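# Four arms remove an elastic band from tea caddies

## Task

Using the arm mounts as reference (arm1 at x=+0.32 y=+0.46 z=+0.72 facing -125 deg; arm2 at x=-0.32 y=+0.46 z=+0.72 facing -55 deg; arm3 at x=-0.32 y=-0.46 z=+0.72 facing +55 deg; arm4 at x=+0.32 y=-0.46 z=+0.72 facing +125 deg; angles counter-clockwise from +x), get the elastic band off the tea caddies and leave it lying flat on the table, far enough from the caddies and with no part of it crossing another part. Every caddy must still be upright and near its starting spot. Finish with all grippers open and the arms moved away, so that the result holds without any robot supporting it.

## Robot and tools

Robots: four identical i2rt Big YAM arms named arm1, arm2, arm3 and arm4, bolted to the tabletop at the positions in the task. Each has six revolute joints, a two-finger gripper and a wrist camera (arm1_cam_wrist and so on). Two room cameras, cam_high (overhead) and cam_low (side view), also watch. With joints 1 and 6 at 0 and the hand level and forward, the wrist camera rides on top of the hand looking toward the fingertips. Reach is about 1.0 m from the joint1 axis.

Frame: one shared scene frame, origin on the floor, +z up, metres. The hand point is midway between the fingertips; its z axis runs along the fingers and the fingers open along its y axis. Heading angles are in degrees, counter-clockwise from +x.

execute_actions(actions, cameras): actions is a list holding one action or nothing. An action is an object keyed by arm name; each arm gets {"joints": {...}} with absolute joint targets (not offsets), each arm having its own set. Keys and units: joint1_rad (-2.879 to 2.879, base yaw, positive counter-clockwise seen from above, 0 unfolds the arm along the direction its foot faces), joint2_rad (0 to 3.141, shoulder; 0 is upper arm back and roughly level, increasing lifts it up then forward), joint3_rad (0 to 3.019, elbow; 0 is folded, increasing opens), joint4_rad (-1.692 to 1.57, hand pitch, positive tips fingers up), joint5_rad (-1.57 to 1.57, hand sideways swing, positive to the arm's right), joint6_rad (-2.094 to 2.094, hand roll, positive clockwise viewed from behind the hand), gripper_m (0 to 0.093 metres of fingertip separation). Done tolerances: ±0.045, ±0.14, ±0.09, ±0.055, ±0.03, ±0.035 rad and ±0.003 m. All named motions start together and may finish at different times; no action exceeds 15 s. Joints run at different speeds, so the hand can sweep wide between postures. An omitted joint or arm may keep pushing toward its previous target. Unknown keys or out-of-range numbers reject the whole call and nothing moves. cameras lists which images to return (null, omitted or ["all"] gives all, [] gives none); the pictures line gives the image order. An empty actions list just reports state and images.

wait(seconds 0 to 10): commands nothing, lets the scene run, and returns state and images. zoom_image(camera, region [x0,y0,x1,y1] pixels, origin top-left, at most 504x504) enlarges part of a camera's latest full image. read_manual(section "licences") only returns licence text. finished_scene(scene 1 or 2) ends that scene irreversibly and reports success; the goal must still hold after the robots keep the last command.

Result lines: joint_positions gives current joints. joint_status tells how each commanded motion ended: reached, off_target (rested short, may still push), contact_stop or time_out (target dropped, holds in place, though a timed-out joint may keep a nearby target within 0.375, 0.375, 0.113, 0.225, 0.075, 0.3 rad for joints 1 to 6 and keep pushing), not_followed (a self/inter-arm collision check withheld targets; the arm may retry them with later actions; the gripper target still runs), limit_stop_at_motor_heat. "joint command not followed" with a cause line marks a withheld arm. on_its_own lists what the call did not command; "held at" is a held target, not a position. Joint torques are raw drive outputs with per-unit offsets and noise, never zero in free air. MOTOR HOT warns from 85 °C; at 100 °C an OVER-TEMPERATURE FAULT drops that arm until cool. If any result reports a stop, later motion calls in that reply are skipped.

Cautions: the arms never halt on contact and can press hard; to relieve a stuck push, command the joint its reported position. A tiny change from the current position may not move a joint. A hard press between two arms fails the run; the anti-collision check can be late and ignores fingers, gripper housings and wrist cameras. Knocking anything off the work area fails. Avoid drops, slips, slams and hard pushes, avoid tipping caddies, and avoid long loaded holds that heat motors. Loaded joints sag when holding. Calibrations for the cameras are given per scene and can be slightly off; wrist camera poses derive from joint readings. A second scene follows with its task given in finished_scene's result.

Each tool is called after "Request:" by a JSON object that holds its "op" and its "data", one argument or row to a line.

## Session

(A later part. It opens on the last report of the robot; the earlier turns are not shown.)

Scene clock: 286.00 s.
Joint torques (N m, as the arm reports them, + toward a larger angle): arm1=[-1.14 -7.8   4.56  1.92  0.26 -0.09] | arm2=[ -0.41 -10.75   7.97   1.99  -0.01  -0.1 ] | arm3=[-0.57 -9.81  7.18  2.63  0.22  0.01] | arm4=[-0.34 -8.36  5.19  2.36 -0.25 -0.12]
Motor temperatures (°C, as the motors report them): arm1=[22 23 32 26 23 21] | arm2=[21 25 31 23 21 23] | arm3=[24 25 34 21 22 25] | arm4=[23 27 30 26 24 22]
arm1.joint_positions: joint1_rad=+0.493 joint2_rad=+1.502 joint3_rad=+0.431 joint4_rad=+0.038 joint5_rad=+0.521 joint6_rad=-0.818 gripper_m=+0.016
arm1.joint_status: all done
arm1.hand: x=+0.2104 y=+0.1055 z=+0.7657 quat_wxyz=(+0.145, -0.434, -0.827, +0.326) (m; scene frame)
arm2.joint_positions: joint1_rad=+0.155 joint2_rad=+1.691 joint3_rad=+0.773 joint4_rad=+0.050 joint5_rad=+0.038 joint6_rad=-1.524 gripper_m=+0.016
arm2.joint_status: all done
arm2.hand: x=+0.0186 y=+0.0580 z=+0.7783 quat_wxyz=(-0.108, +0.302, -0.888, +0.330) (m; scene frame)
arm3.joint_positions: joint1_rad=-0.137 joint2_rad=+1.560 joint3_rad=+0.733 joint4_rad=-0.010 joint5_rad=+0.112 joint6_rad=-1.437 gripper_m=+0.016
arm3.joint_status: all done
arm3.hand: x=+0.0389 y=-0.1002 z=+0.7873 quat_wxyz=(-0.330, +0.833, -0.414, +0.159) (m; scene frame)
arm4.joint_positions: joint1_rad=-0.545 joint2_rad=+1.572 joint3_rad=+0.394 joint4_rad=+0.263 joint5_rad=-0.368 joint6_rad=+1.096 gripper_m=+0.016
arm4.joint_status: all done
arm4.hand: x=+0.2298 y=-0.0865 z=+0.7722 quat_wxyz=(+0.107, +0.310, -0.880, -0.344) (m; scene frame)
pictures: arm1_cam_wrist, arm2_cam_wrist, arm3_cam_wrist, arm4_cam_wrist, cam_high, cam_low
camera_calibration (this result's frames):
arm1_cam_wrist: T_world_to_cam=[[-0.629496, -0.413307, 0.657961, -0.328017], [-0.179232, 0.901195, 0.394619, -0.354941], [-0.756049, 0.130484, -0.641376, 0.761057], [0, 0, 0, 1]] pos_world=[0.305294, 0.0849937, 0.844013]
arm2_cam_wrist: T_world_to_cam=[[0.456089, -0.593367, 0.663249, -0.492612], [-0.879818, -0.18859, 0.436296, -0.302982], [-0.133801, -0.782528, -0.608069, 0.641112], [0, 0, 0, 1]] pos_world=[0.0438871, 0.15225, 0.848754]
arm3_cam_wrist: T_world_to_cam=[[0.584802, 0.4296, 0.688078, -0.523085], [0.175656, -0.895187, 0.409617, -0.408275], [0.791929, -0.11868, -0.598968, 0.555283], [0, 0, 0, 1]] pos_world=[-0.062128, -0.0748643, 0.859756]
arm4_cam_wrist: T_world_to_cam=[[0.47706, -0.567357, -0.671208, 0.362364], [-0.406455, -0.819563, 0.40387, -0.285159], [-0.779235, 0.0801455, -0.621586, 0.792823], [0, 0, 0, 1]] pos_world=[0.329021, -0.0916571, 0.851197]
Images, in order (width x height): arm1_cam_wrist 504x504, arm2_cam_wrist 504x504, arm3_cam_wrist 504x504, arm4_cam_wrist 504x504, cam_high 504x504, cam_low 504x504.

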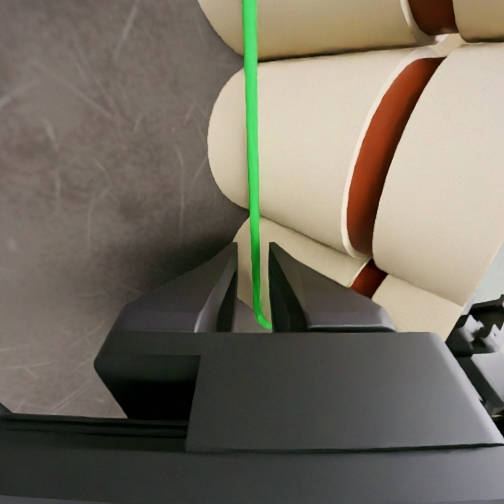

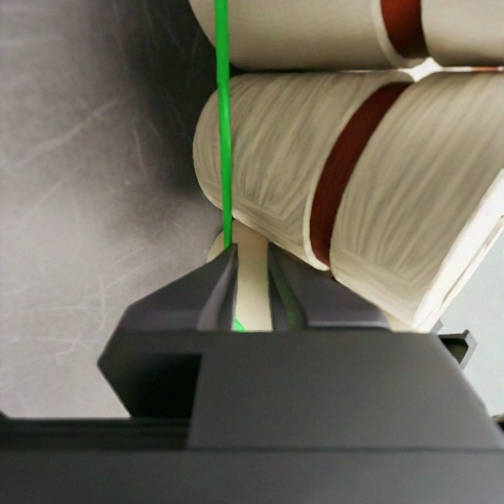

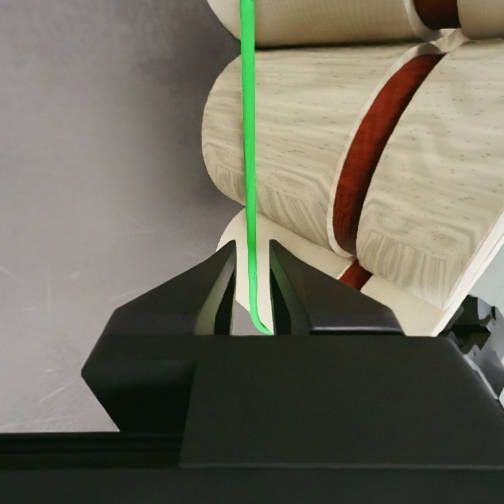

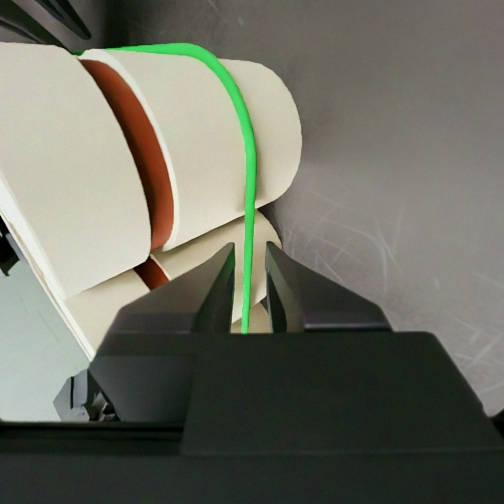

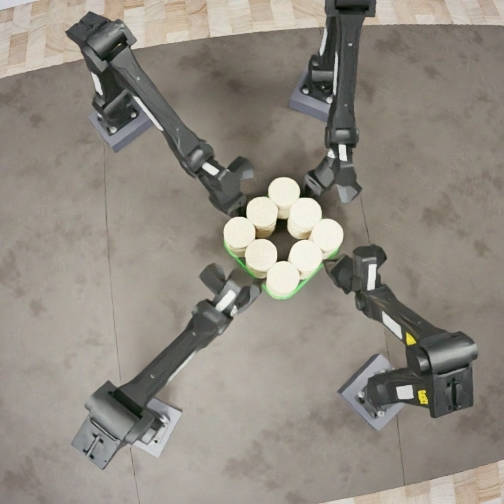

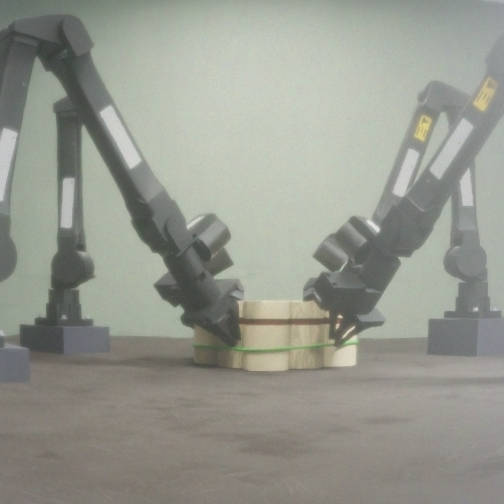

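Request:
{"op": "execute_actions", "data": {
  "actions": [
    {"arm1":{"joints":{"joint1_rad":0.472,"joint2_rad":1.549,"joint4_rad":0.142}},"arm2":{"joints":{"joint3_rad":0.755}},"arm3":{"joints":{"joint2_rad":1.619,"joint4_rad":0.084}},"arm4":{"joints":{"joint1_rad":-0.5287,"joint2_rad":1.637,"joint4_rad":0.392}}}
  ]
}}

Scene clock: 406.80 s.
Joint torques (N m, as the arm reports them, + toward a larger angle): arm1=[-1.27 -7.6   4.28  1.97  0.25 -0.09] | arm2=[  0.51 -10.86   6.01   1.88   0.01  -0.15] | arm3=[-0.02 -9.64  6.99  2.76  0.17  0.  ] | arm4=[-0.55 -8.19  4.63  2.42 -0.22 -0.12]
Motor temperatures (°C, as the motors report them): arm1=[22 23 32 26 23 21] | arm2=[21 26 33 23 21 23] | arm3=[24 25 33 21 22 25] | arm4=[23 27 29 26 24 22]
arm1.joint_positions: joint1_rad=+0.480 joint2_rad=+1.549 joint3_rad=+0.431 joint4_rad=+0.124 joint5_rad=+0.521 joint6_rad=-0.818 gripper_m=+0.016
arm1.joint_status: all done
arm1.hand: x=+0.2052 y=+0.0978 z=+0.7594 quat_wxyz=(+0.140, -0.442, -0.818, +0.341) (m; scene frame)
arm2.joint_positions: joint1_rad=+0.155 joint2_rad=+1.691 joint3_rad=+0.755 joint4_rad=+0.050 joint5_rad=+0.038 joint6_rad=-1.524 gripper_m=+0.016
arm2.joint_status: all done
arm2.hand: x=+0.0127 y=+0.0647 z=+0.7712 quat_wxyz=(-0.104, +0.303, -0.891, +0.322) (m; scene frame)
arm3.joint_positions: joint1_rad=-0.137 joint2_rad=+1.601 joint3_rad=+0.733 joint4_rad=+0.059 joint5_rad=+0.112 joint6_rad=-1.437 gripper_m=+0.016
arm3.joint_status: all done
arm3.hand: x=+0.0449 y=-0.0937 z=+0.7786 quat_wxyz=(-0.342, +0.828, -0.413, +0.162) (m; scene frame)
arm4.joint_positions: joint1_rad=-0.535 joint2_rad=+1.636 joint3_rad=+0.394 joint4_rad=+0.373 joint5_rad=-0.368 joint6_rad=+1.096 gripper_m=+0.016
arm4.joint_status: all done
arm4.hand: x=+0.2253 y=-0.0778 z=+0.7653 quat_wxyz=(+0.103, +0.316, -0.870, -0.364) (m; scene frame)
pictures: arm1_cam_wrist, arm2_cam_wrist, arm3_cam_wrist, arm4_cam_wrist, cam_high, cam_low
camera_calibration (this result's frames):
arm1_cam_wrist: T_world_to_cam=[[-0.632927, -0.37994, 0.674573, -0.345531], [-0.166244, 0.917675, 0.360881, -0.325115], [-0.756152, 0.116268, -0.643984, 0.757406], [0, 0, 0, 1]] pos_world=[0.299969, 0.0790072, 0.838171]
arm2_cam_wrist: T_world_to_cam=[[0.463683, -0.60235, 0.649748, -0.47035], [-0.87469, -0.194404, 0.443988, -0.309454], [-0.141123, -0.774197, -0.617011, 0.647743], [0, 0, 0, 1]] pos_world=[0.0388287, 0.158006, 0.842668]
arm3_cam_wrist: T_world_to_cam=[[0.571622, 0.415316, 0.707645, -0.539419], [0.168058, -0.903415, 0.394459, -0.388583], [0.803122, -0.106555, -0.586209, 0.536811], [0, 0, 0, 1]] pos_world=[-0.0574765, -0.0698225, 0.84968]
arm4_cam_wrist: T_world_to_cam=[[0.479971, -0.531081, -0.69827, 0.387659], [-0.396713, -0.841307, 0.367181, -0.252891], [-0.782462, 0.100777, -0.614489, 0.781188], [0, 0, 0, 1]] pos_world=[0.32486, -0.0856064, 0.843579]
Images, in order (width x height): arm1_cam_wrist 504x504, arm2_cam_wrist 504x504, arm3_cam_wrist 504x504, arm4_cam_wrist 504x504, cam_high 504x504, cam_low 504x504.

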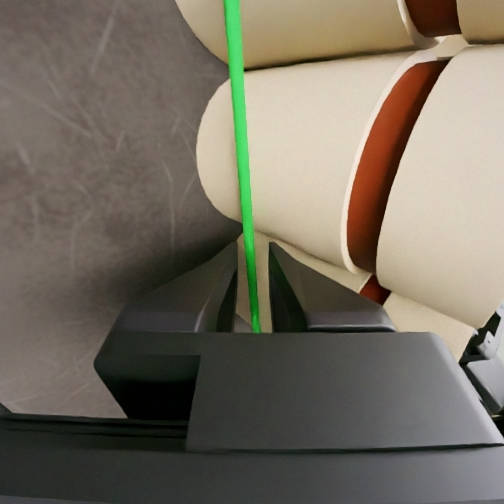

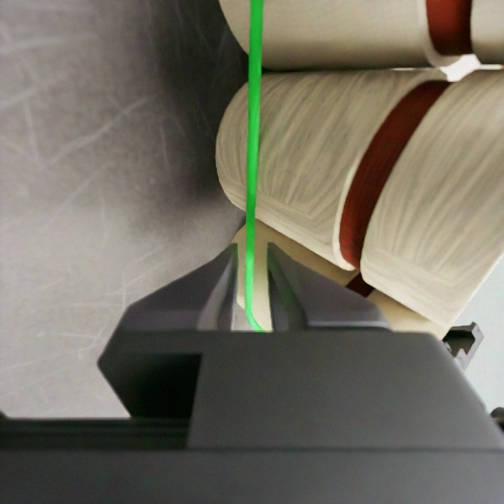

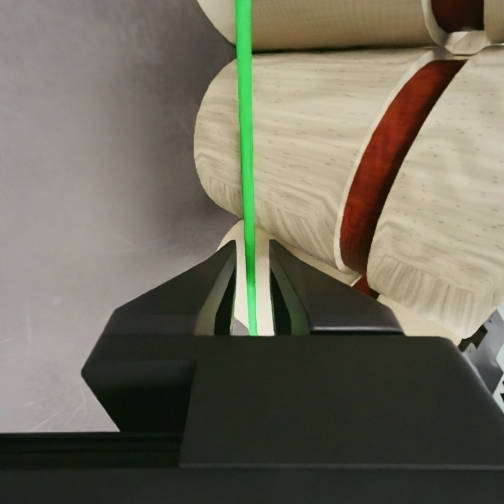

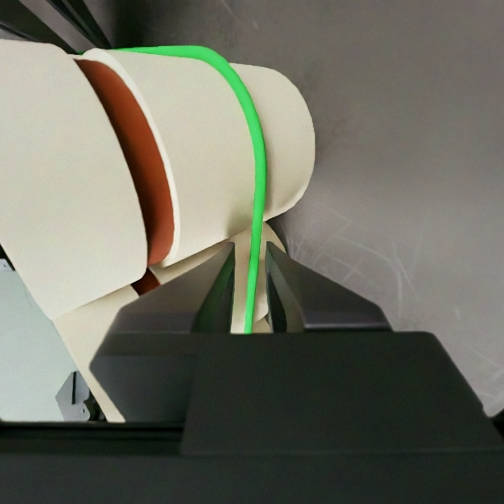

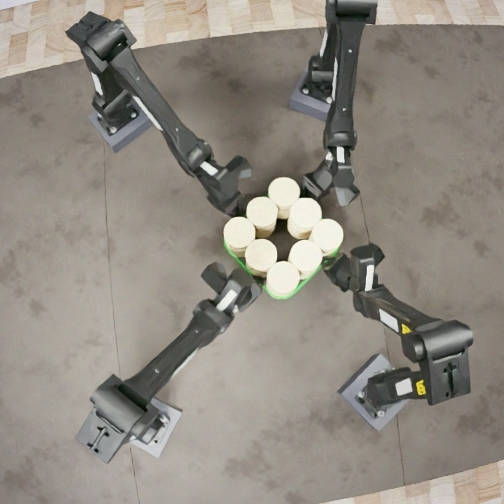

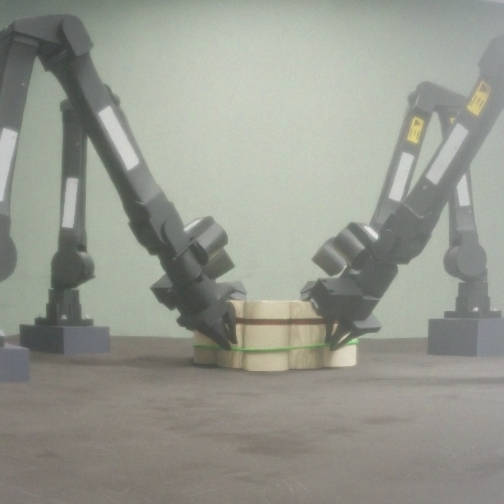

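Request:
{"op": "execute_actions", "data": {
  "actions": [
    {"arm1":{"joints":{"joint2_rad":1.559}},"arm2":{"joints":{"joint2_rad":1.768,"joint4_rad":0.167}},"arm3":{"joints":{"joint2_rad":1.627}},"arm4":{"joints":{"joint2_rad":1.647}}}
  ]
}}

Scene clock: 422.20 s.
Joint torques (N m, as the arm reports them, + toward a larger angle): arm1=[-1.22 -7.17  4.25  1.98  0.25 -0.09] | arm2=[  0.62 -11.14   5.59   2.35  -0.02  -0.15] | arm3=[-0.29 -9.17  7.09  2.68  0.2  -0.01] | arm4=[-0.4  -7.72  4.61  2.51 -0.22 -0.13]
Motor temperatures (°C, as the motors report them): arm1=[22 23 31 26 23 21] | arm2=[21 26 32 23 21 23] | arm3=[24 25 33 21 22 25] | arm4=[23 27 29 26 24 22]
arm1.joint_positions: joint1_rad=+0.480 joint2_rad=+1.553 joint3_rad=+0.431 joint4_rad=+0.124 joint5_rad=+0.521 joint6_rad=-0.818 gripper_m=+0.016
arm1.joint_status: all done
arm1.hand: x=+0.2052 y=+0.0983 z=+0.7582 quat_wxyz=(+0.140, -0.442, -0.818, +0.339) (m; scene frame)
arm2.joint_positions: joint1_rad=+0.155 joint2_rad=+1.748 joint3_rad=+0.755 joint4_rad=+0.139 joint5_rad=+0.038 joint6_rad=-1.524 gripper_m=+0.016
arm2.joint_status: all done
arm2.hand: x=+0.0184 y=+0.0578 z=+0.7571 quat_wxyz=(-0.110, +0.301, -0.885, +0.336) (m; scene frame)
arm3.joint_positions: joint1_rad=-0.137 joint2_rad=+1.601 joint3_rad=+0.733 joint4_rad=+0.059 joint5_rad=+0.112 joint6_rad=-1.437 gripper_m=+0.016
arm3.joint_status: all done
arm3.hand: x=+0.0449 y=-0.0937 z=+0.7786 quat_wxyz=(-0.342, +0.828, -0.413, +0.162) (m; scene frame)
arm4.joint_positions: joint1_rad=-0.535 joint2_rad=+1.638 joint3_rad=+0.394 joint4_rad=+0.373 joint5_rad=-0.368 joint6_rad=+1.096 gripper_m=+0.016
arm4.joint_status: all done
arm4.hand: x=+0.2253 y=-0.0781 z=+0.7647 quat_wxyz=(+0.103, +0.316, -0.870, -0.364) (m; scene frame)
pictures: arm1_cam_wrist, arm2_cam_wrist, arm3_cam_wrist, arm4_cam_wrist, cam_high, cam_low
camera_calibration (this result's frames):
arm1_cam_wrist: T_world_to_cam=[[-0.633103, -0.382257, 0.673098, -0.343117], [-0.166359, 0.916432, 0.363975, -0.327347], [-0.75598, 0.118458, -0.643787, 0.756211], [0, 0, 0, 1]] pos_world=[0.299995, 0.0792531, 0.836936]
arm2_cam_wrist: T_world_to_cam=[[0.449999, -0.586167, 0.673727, -0.486803], [-0.883792, -0.184088, 0.430143, -0.289434], [-0.128111, -0.788999, -0.60089, 0.622938], [0, 0, 0, 1]] pos_world=[0.0430663, 0.152868, 0.826788]
arm3_cam_wrist: T_world_to_cam=[[0.571622, 0.415316, 0.707645, -0.539419], [0.168058, -0.903415, 0.394459, -0.388583], [0.803122, -0.106555, -0.586209, 0.536811], [0, 0, 0, 1]] pos_world=[-0.0574765, -0.0698225, 0.84968]
arm4_cam_wrist: T_world_to_cam=[[0.480061, -0.532143, -0.697399, 0.386352], [-0.396763, -0.840747, 0.368407, -0.253773], [-0.782381, 0.0998444, -0.614745, 0.780992], [0, 0, 0, 1]] pos_world=[0.324873, -0.0857423, 0.843044]
Images, in order (width x height): arm1_cam_wrist 504x504, arm2_cam_wrist 504x504, arm3_cam_wrist 504x504, arm4_cam_wrist 504x504, cam_high 504x504, cam_low 504x504.

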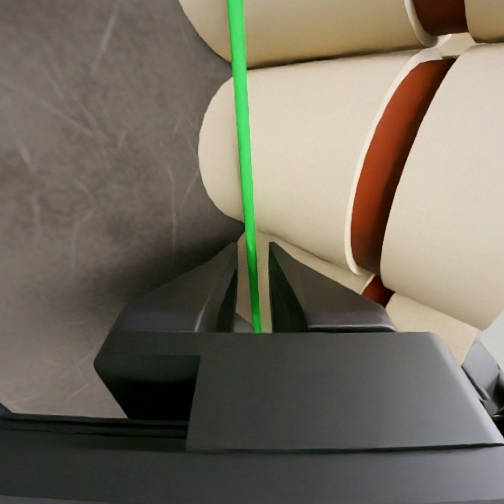

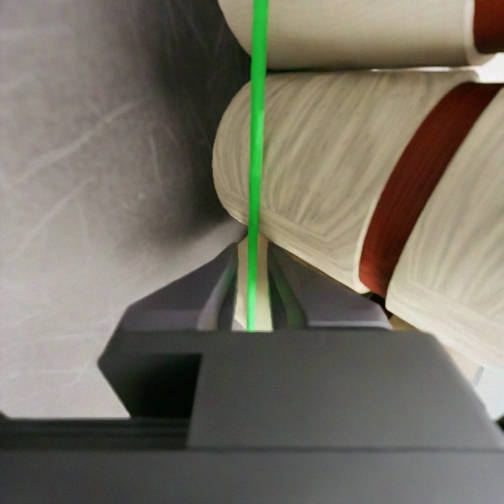

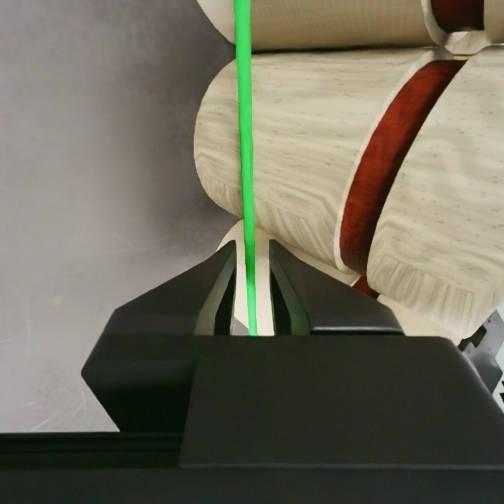

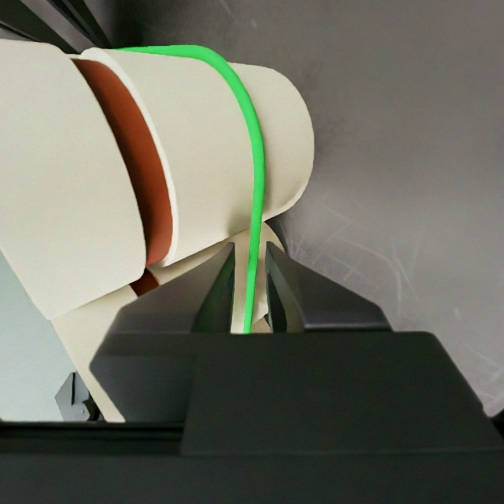

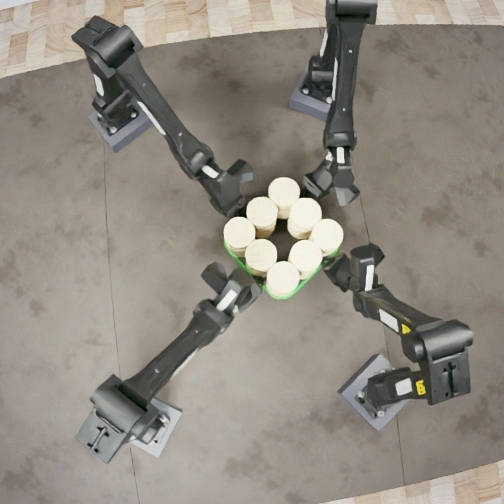

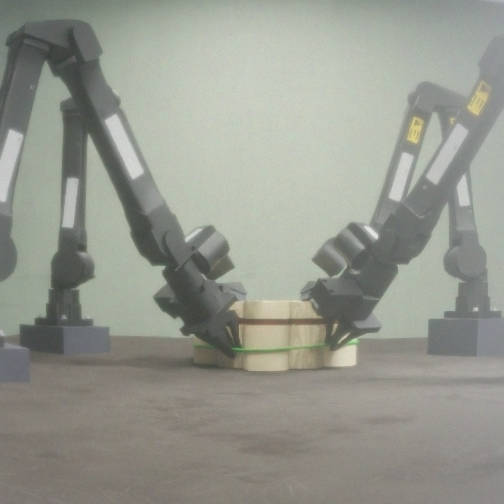

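Request:
{"op": "execute_actions", "data": {
  "actions": [
    {"arm1":{"joints":{"gripper_m":0}},"arm2":{"joints":{"gripper_m":0}},"arm3":{"joints":{"gripper_m":0}},"arm4":{"joints":{"gripper_m":0}}}
  ]
}}

Scene clock: 542.67 s.
Joint torques (N m, as the arm reports them, + toward a larger angle): arm1=[-1.24 -7.14  4.26  1.98  0.26 -0.09] | arm2=[  0.86 -10.18   5.48   2.11   0.02  -0.15] | arm3=[-0.47 -9.26  7.05  2.77  0.18  0.01] | arm4=[-0.42 -7.49  4.59  2.53 -0.25 -0.14]
Motor temperatures (°C, as the motors report them): arm1=[22 23 31 26 23 21] | arm2=[21 26 31 23 21 23] | arm3=[24 25 33 21 22 25] | arm4=[23 27 28 26 24 22]
arm1.joint_positions: joint1_rad=+0.480 joint2_rad=+1.553 joint3_rad=+0.431 joint4_rad=+0.124 joint5_rad=+0.521 joint6_rad=-0.818 gripper_m=+0.002
arm1.joint_status: all done
arm1.hand: x=+0.2052 y=+0.0983 z=+0.7582 quat_wxyz=(+0.140, -0.442, -0.818, +0.339) (m; scene frame)
arm2.joint_positions: joint1_rad=+0.155 joint2_rad=+1.748 joint3_rad=+0.755 joint4_rad=+0.139 joint5_rad=+0.038 joint6_rad=-1.525 gripper_m=+0.003
arm2.joint_status: all done
arm2.hand: x=+0.0184 y=+0.0578 z=+0.7571 quat_wxyz=(-0.110, +0.301, -0.885, +0.336) (m; scene frame)
arm3.joint_positions: joint1_rad=-0.137 joint2_rad=+1.602 joint3_rad=+0.733 joint4_rad=+0.059 joint5_rad=+0.112 joint6_rad=-1.437 gripper_m=+0.002
arm3.joint_status: all done
arm3.hand: x=+0.0448 y=-0.0937 z=+0.7782 quat_wxyz=(-0.342, +0.828, -0.413, +0.162) (m; scene frame)
arm4.joint_positions: joint1_rad=-0.535 joint2_rad=+1.638 joint3_rad=+0.394 joint4_rad=+0.373 joint5_rad=-0.368 joint6_rad=+1.096 gripper_m=+0.002
arm4.joint_status: all done
arm4.hand: x=+0.2253 y=-0.0782 z=+0.7645 quat_wxyz=(+0.103, +0.316, -0.870, -0.363) (m; scene frame)
pictures: arm1_cam_wrist, arm2_cam_wrist, arm3_cam_wrist, arm4_cam_wrist, cam_high, cam_low
camera_calibration (this result's frames):
arm1_cam_wrist: T_world_to_cam=[[-0.633103, -0.382257, 0.673098, -0.343117], [-0.166359, 0.916432, 0.363975, -0.327347], [-0.75598, 0.118458, -0.643787, 0.756211], [0, 0, 0, 1]] pos_world=[0.299995, 0.0792531, 0.836936]
arm2_cam_wrist: T_world_to_cam=[[0.450303, -0.585936, 0.673725, -0.486821], [-0.883653, -0.184275, 0.430349, -0.289582], [-0.128006, -0.789127, -0.600744, 0.622833], [0, 0, 0, 1]] pos_world=[0.0430531, 0.152885, 0.826768]
arm3_cam_wrist: T_world_to_cam=[[0.571988, 0.415712, 0.707116, -0.538672], [0.168263, -0.903194, 0.394878, -0.388785], [0.802819, -0.106884, -0.586565, 0.53688], [0, 0, 0, 1]] pos_world=[-0.0574854, -0.069832, 0.849341]
arm4_cam_wrist: T_world_to_cam=[[0.479811, -0.532913, -0.696983, 0.385762], [-0.396938, -0.8403, 0.369237, -0.254333], [-0.782446, 0.0994952, -0.614718, 0.780809], [0, 0, 0, 1]] pos_world=[0.324894, -0.0858254, 0.842757]
Images, in order (width x height): arm1_cam_wrist 504x504, arm2_cam_wrist 504x504, arm3_cam_wrist 504x504, arm4_cam_wrist 504x504, cam_high 504x504, cam_low 504x504.

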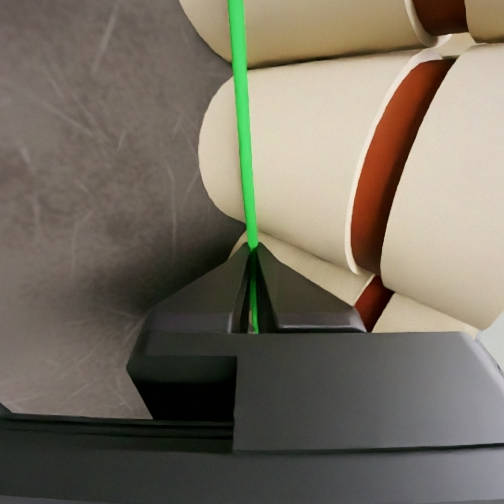

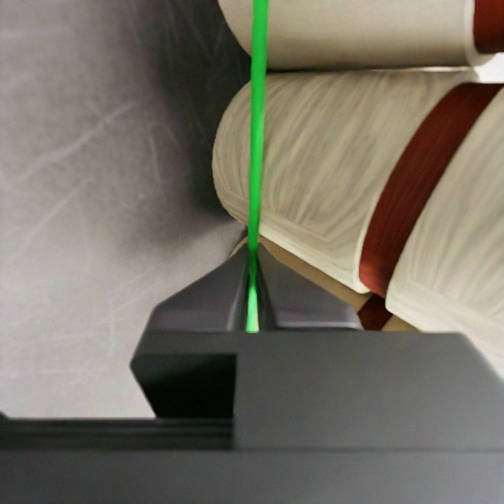

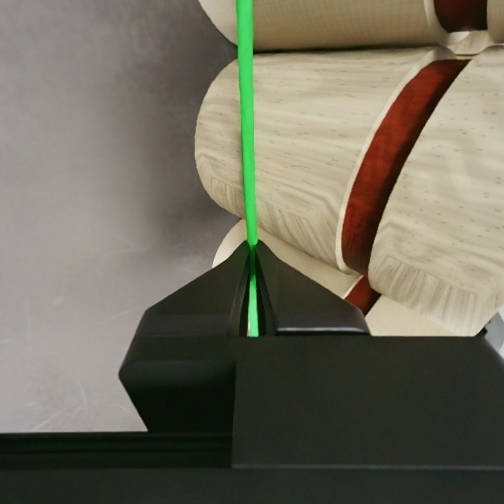

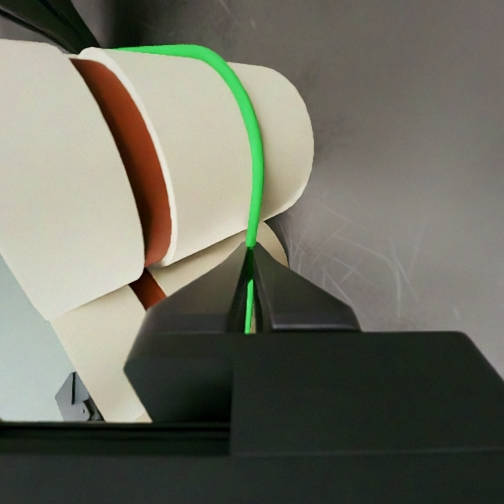

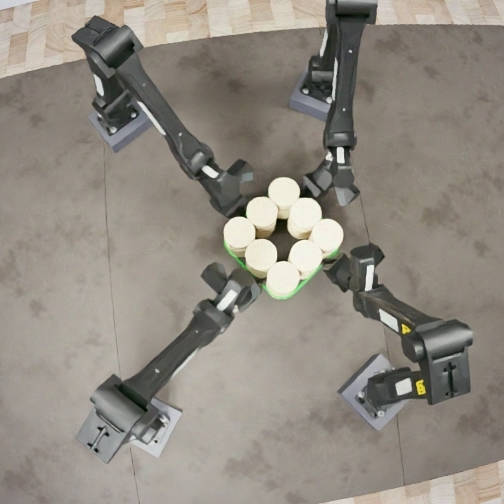

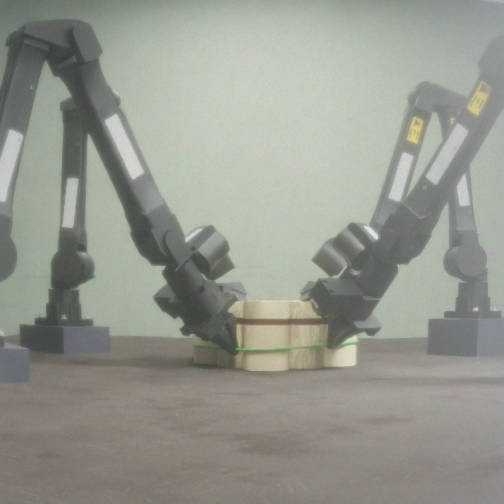

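Request:
{"op": "zoom_image", "data": {
  "camera": "arm3_cam_wrist",
  "region": [222, 215, 282, 275]
}}

Request:
{"op": "zoom_image", "data": {
  "camera": "arm4_cam_wrist",
  "region": [222, 215, 282, 275]
}}

Request:
{"op": "zoom_image", "data": {
  "camera": "arm1_cam_wrist",
  "region": [222, 215, 282, 275]
}}

Request:
{"op": "zoom_image", "data": {
  "camera": "arm2_cam_wrist",
  "region": [222, 215, 282, 275]
}}

Request:
{"op": "zoom_image", "data": {
  "camera": "cam_low",
  "region": [190, 310, 370, 380]
}}

Region (222, 215, 282, 275) of arm3_cam_wrist's 504x504 image, scaled by 8.400, with more detail than that image has.

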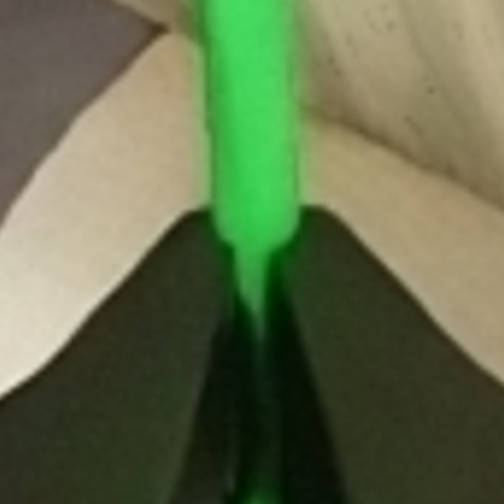

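Region (222, 215, 282, 275) of arm4_cam_wrist's 504x504 image, scaled by 8.400, with more detail than that image has.

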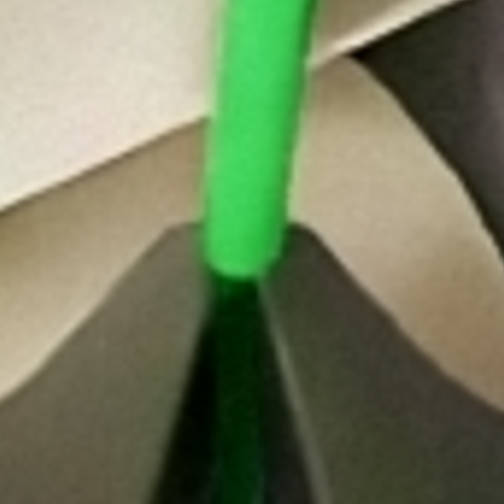

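Region (222, 215, 282, 275) of arm1_cam_wrist's 504x504 image, scaled by 8.400, with more detail than that image has.

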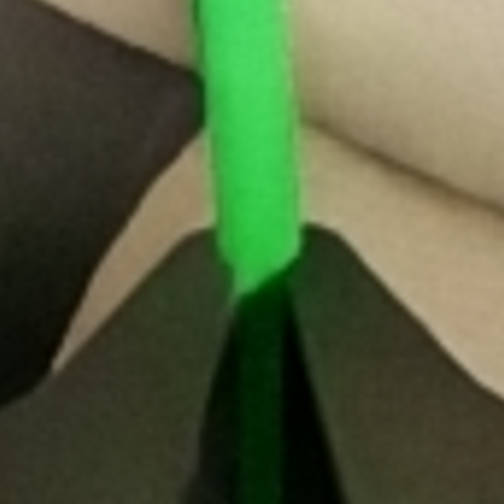

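Region (222, 215, 282, 275) of arm2_cam_wrist's 504x504 image, scaled by 8.400, with more detail than that image has.

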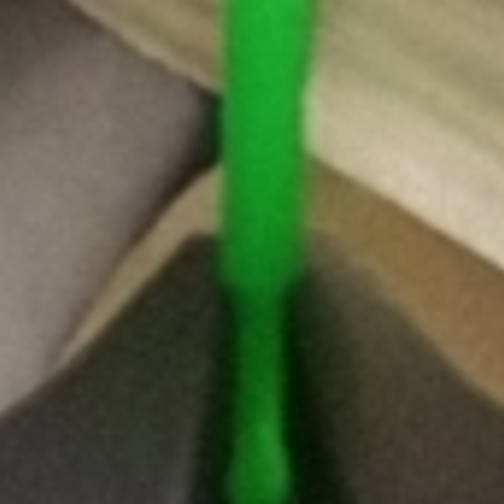

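Region (190, 310, 370, 380) of cam_low's 504x504 image, scaled by 2.800, with more detail than that image has.

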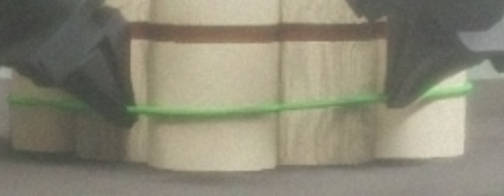

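Request:
{"op": "execute_actions", "data": {
  "actions": [
    {"arm1":{"joints":{"gripper_m":0.012,"joint1_rad":0.467,"joint2_rad":1.576,"joint4_rad":0.168}},"arm3":{"joints":{"gripper_m":0.012,"joint2_rad":1.645,"joint4_rad":0.102}},"arm4":{"joints":{"gripper_m":0.012,"joint1_rad":-0.526,"joint2_rad":1.666,"joint4_rad":0.420}}}
  ]
}}

Scene clock: 576.63 s.
Joint torques (N m, as the arm reports them, + toward a larger angle): arm1=[-1.34 -7.45  4.13  1.97  0.25 -0.09] | arm2=[  0.32 -10.99   5.62   2.06   0.01  -0.09] | arm3=[-0.29 -9.96  6.88  2.75  0.17  0.02] | arm4=[-0.23 -7.98  4.36  2.55 -0.22 -0.13]
Motor temperatures (°C, as the motors report them): arm1=[22 23 31 26 23 21] | arm2=[21 26 31 23 21 23] | arm3=[24 25 32 21 22 25] | arm4=[23 27 28 26 24 22]
arm1.joint_positions: joint1_rad=+0.477 joint2_rad=+1.572 joint3_rad=+0.431 joint4_rad=+0.149 joint5_rad=+0.521 joint6_rad=-0.818 gripper_m=+0.012
arm1.joint_status: all done
arm1.hand: x=+0.2037 y=+0.0969 z=+0.7546 quat_wxyz=(+0.140, -0.444, -0.816, +0.342) (m; scene frame)
arm2.joint_positions: joint1_rad=+0.155 joint2_rad=+1.748 joint3_rad=+0.755 joint4_rad=+0.139 joint5_rad=+0.038 joint6_rad=-1.525 gripper_m=+0.003
arm2.joint_status: not commanded
arm2.hand: x=+0.0184 y=+0.0578 z=+0.7571 quat_wxyz=(-0.110, +0.301, -0.885, +0.336) (m; scene frame)
arm3.joint_positions: joint1_rad=-0.137 joint2_rad=+1.624 joint3_rad=+0.733 joint4_rad=+0.076 joint5_rad=+0.112 joint6_rad=-1.437 gripper_m=+0.012
arm3.joint_status: all done
arm3.hand: x=+0.0456 y=-0.0929 z=+0.7704 quat_wxyz=(-0.340, +0.829, -0.413, +0.162) (m; scene frame)
arm4.joint_positions: joint1_rad=-0.533 joint2_rad=+1.659 joint3_rad=+0.394 joint4_rad=+0.401 joint5_rad=-0.368 joint6_rad=+1.096 gripper_m=+0.012
arm4.joint_status: all done
arm4.hand: x=+0.2246 y=-0.0769 z=+0.7610 quat_wxyz=(+0.103, +0.317, -0.869, -0.366) (m; scene frame)
pictures: arm1_cam_wrist, arm2_cam_wrist, arm3_cam_wrist, arm4_cam_wrist, cam_high, cam_low
camera_calibration (this result's frames):
arm1_cam_wrist: T_world_to_cam=[[-0.634216, -0.375472, 0.675863, -0.344745], [-0.162642, 0.919392, 0.358143, -0.321649], [-0.755855, 0.117216, -0.644161, 0.753324], [0, 0, 0, 1]] pos_world=[0.298448, 0.0779778, 0.833459]
arm2_cam_wrist: T_world_to_cam=[[0.450303, -0.585936, 0.673725, -0.486821], [-0.883653, -0.184275, 0.430349, -0.289582], [-0.128006, -0.789127, -0.600744, 0.622833], [0, 0, 0, 1]] pos_world=[0.0430531, 0.152885, 0.826768]
arm3_cam_wrist: T_world_to_cam=[[0.573996, 0.417889, 0.7042, -0.531545], [0.16939, -0.901973, 0.397181, -0.386812], [0.801146, -0.108695, -0.588515, 0.5332], [0, 0, 0, 1]] pos_world=[-0.0565445, -0.0688111, 0.841745]
arm4_cam_wrist: T_world_to_cam=[[0.480207, -0.527396, -0.700896, 0.387653], [-0.395425, -0.843415, 0.363717, -0.248633], [-0.782969, 0.102493, -0.613559, 0.777451], [0, 0, 0, 1]] pos_world=[0.324251, -0.084937, 0.839149]
Images, in order (width x height): arm1_cam_wrist 504x504, arm2_cam_wrist 504x504, arm3_cam_wrist 504x504, arm4_cam_wrist 504x504, cam_high 504x504, cam_low 504x504.

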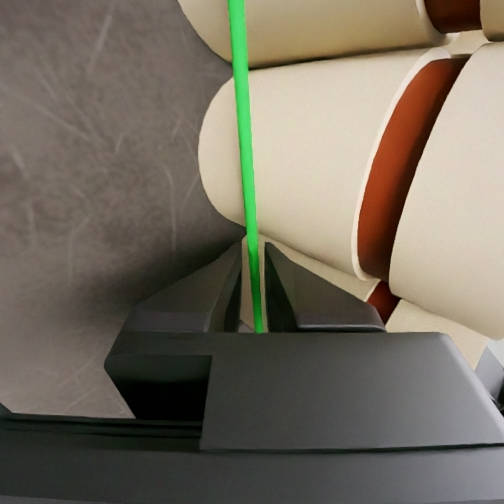

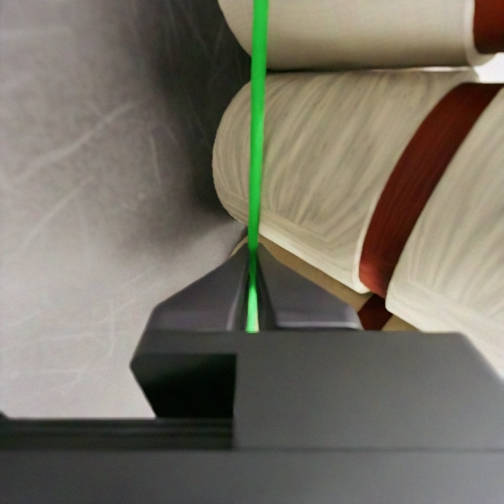

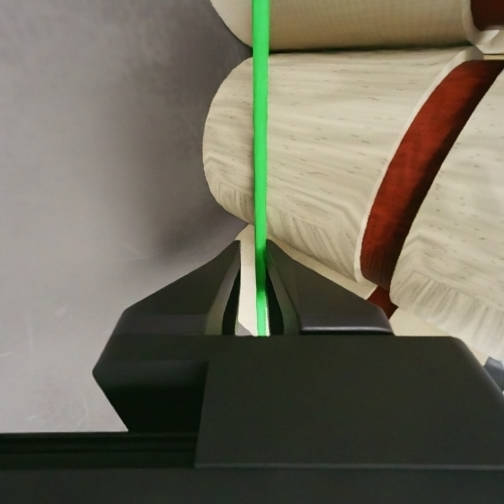

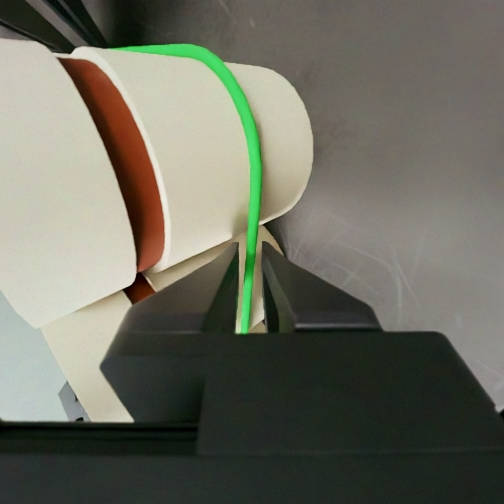

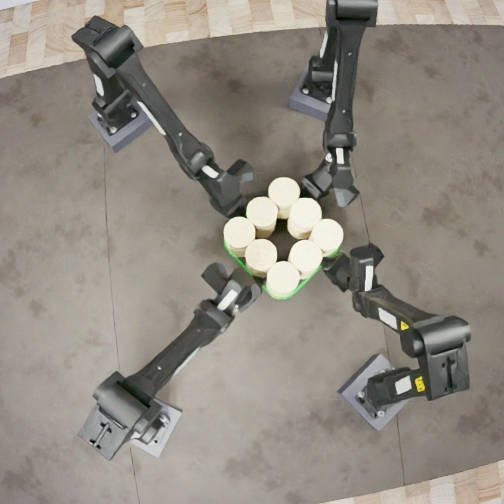

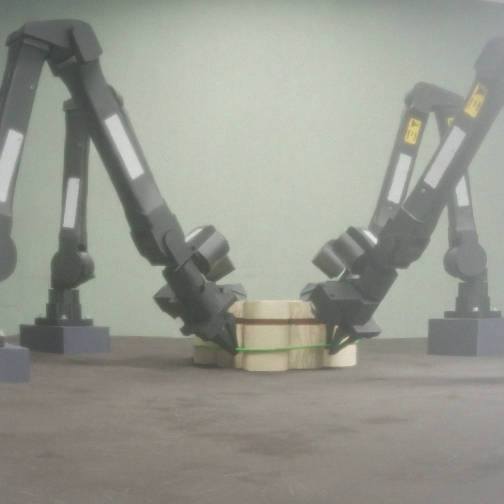

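Request:
{"op": "execute_actions", "data": {
  "actions": [
    {"arm1":{"joints":{"gripper_m":0}},"arm3":{"joints":{"gripper_m":0}},"arm4":{"joints":{"gripper_m":0}}}
  ],
  "cameras": []
}}

Request:
{"op": "execute_actions", "data": {
  "actions": [
    {"arm1":{"joints":{"joint1_rad":0.490,"joint2_rad":1.321,"joint3_rad":0.225,"joint4_rad":0.002,"joint5_rad":0.326,"joint6_rad":-1.095}},"arm2":{"joints":{"joint1_rad":0.029,"joint2_rad":1.613,"joint3_rad":0.587,"joint4_rad":0.002,"joint5_rad":-0.093,"joint6_rad":-1.795}},"arm3":{"joints":{"joint1_rad":-0.2315,"joint2_rad":1.439,"joint3_rad":0.557,"joint4_rad":-0.078,"joint5_rad":0.006,"joint6_rad":-1.675}},"arm4":{"joints":{"joint1_rad":-0.723,"joint2_rad":1.495,"joint3_rad":0.312,"joint4_rad":0.128,"joint5_rad":-0.350,"joint6_rad":0.815}}}
  ],
  "cameras": ["cam_high","cam_low"]
}}

Request:
{"op": "execute_actions", "data": {
  "actions": [
    {"arm1":{"joints":{"joint1_rad":0.044,"joint2_rad":1.29,"joint4_rad":0.04,"joint5_rad":0.06,"joint6_rad":-1.635}},"arm2":{"joints":{"joint1_rad":-0.110,"joint2_rad":1.668,"joint3_rad":0.764,"joint5_rad":-0.085,"joint6_rad":-2.03}},"arm3":{"joints":{"joint1_rad":-0.427,"joint2_rad":1.508,"joint3_rad":0.736,"joint5_rad":-0.085,"joint6_rad":-1.995}},"arm4":{"joints":{"joint1_rad":-0.795,"joint2_rad":1.577,"joint3_rad":0.556,"joint4_rad":0.16,"joint5_rad":-0.43,"joint6_rad":0.705}}}
  ]
}}

Scene clock: 592.97 s.
Joint torques (N m, as the arm reports them, + toward a larger angle): arm1=[-1.35 -7.4   4.12  1.99  0.26 -0.09] | arm2=[  0.84 -10.65   5.55   2.08   0.    -0.16] | arm3=[-0.17 -9.82  6.82  2.62  0.19  0.01] | arm4=[-0.12 -7.98  4.44  2.4  -0.22 -0.16]
Motor temperatures (°C, as the motors report them): arm1=[22 23 31 26 23 21] | arm2=[21 26 31 23 21 23] | arm3=[24 25 32 21 22 25] | arm4=[23 27 28 26 24 22]
arm1.joint_positions: joint1_rad=+0.477 joint2_rad=+1.572 joint3_rad=+0.431 joint4_rad=+0.149 joint5_rad=+0.521 joint6_rad=-0.818 gripper_m=+0.002
arm1.joint_status: all done
arm1.hand: x=+0.2037 y=+0.0969 z=+0.7546 quat_wxyz=(+0.140, -0.444, -0.816, +0.342) (m; scene frame)
arm2.joint_positions: joint1_rad=+0.155 joint2_rad=+1.748 joint3_rad=+0.755 joint4_rad=+0.139 joint5_rad=+0.038 joint6_rad=-1.525 gripper_m=+0.003
arm2.joint_status: not commanded
arm2.hand: x=+0.0184 y=+0.0578 z=+0.7571 quat_wxyz=(-0.110, +0.301, -0.885, +0.336) (m; scene frame)
arm3.joint_positions: joint1_rad=-0.137 joint2_rad=+1.624 joint3_rad=+0.733 joint4_rad=+0.079 joint5_rad=+0.112 joint6_rad=-1.437 gripper_m=+0.002
arm3.joint_status: all done
arm3.hand: x=+0.0459 y=-0.0926 z=+0.7709 quat_wxyz=(-0.341, +0.829, -0.413, +0.162) (m; scene frame)
arm4.joint_positions: joint1_rad=-0.533 joint2_rad=+1.659 joint3_rad=+0.394 joint4_rad=+0.401 joint5_rad=-0.368 joint6_rad=+1.096 gripper_m=+0.002
arm4.joint_status: all done
arm4.hand: x=+0.2246 y=-0.0769 z=+0.7610 quat_wxyz=(+0.103, +0.317, -0.869, -0.366) (m; scene frame)
pictures: none
No camera images: the call's "cameras" was empty. Leave "cameras" out to get every camera's image.

Scene clock: 595.20 s.
Joint torques (N m, as the arm reports them, + toward a larger angle): arm1=[ 0.33 -3.81  0.49 -0.96 -0.48 -0.1 ] | arm2=[-1.6  -8.98  2.07 -1.05  0.41 -0.1 ] | arm3=[-1.1  -7.87  3.06 -1.06  0.3   0.01] | arm4=[-4.41 -6.56  3.24 -0.4   0.95 -0.31]
Motor temperatures (°C, as the motors report them): arm1=[22 23 31 26 23 21] | arm2=[21 26 31 23 21 23] | arm3=[24 25 32 21 22 25] | arm4=[23 27 28 26 24 22]
arm1.joint_positions: joint1_rad=+0.480 joint2_rad=+1.303 joint3_rad=+0.280 joint4_rad=+0.061 joint5_rad=+0.341 joint6_rad=-1.080 gripper_m=+0.002
arm1.joint_status: joint4_rad time_out (moved -0.088 of -0.147); the others done
arm1.on_its_own: joint4_rad reads +0.061 and still pushes toward +0.002 since a time_out
arm1.hand: x=+0.2368 y=+0.1448 z=+0.7734 quat_wxyz=(+0.095, -0.314, -0.888, +0.323) (m; scene frame)
arm2.joint_positions: joint1_rad=+0.048 joint2_rad=+1.599 joint3_rad=+0.640 joint4_rad=+0.072 joint5_rad=-0.107 joint6_rad=-1.777 gripper_m=+0.003
arm2.joint_status: joint4_rad time_out (moved -0.067 of -0.137); the others done
arm2.on_its_own: joint4_rad reads +0.072 and still pushes toward +0.002 since a time_out
arm2.hand: x=-0.0346 y=+0.0802 z=+0.7758 quat_wxyz=(-0.112, +0.390, -0.856, +0.322) (m; scene frame)
arm3.joint_positions: joint1_rad=-0.211 joint2_rad=+1.427 joint3_rad=+0.609 joint4_rad=-0.019 joint5_rad=-0.001 joint6_rad=-1.665 gripper_m=+0.002
arm3.joint_status: joint4_rad time_out (moved -0.098 of -0.157); the others done
arm3.on_its_own: joint4_rad reads -0.019 and still pushes toward -0.078 since a time_out
arm3.hand: x=+0.0164 y=-0.1464 z=+0.7934 quat_wxyz=(-0.326, +0.871, -0.331, +0.159) (m; scene frame)
arm4.joint_positions: joint1_rad=-0.679 joint2_rad=+1.488 joint3_rad=+0.335 joint4_rad=+0.171 joint5_rad=-0.382 joint6_rad=+0.823 gripper_m=+0.002
arm4.joint_status: joint5_rad time_out (moved -0.014 of +0.018); the others done
arm4.on_its_own: joint5_rad reads -0.382 and still pushes toward -0.350 since a time_out
arm4.hand: x=+0.2764 y=-0.1143 z=+0.7720 quat_wxyz=(+0.055, +0.370, -0.866, -0.333) (m; scene frame)
pictures: cam_high, cam_low
Images, in order (width x height): cam_high 504x504, cam_low 504x504.

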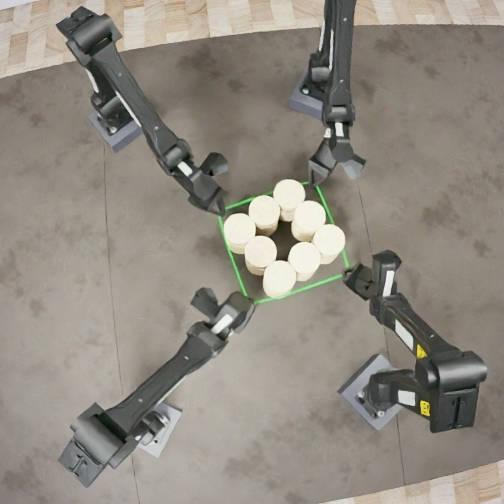

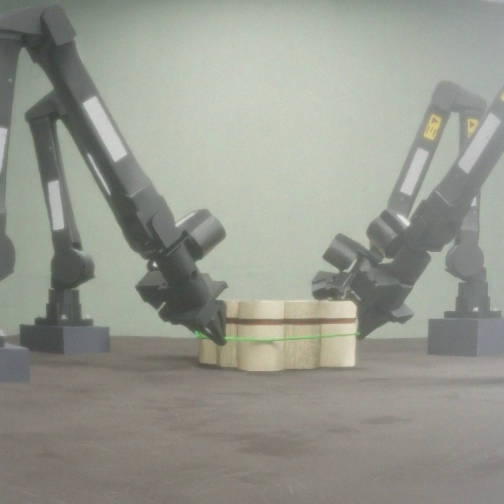

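not run: a stop came earlier in this reply.


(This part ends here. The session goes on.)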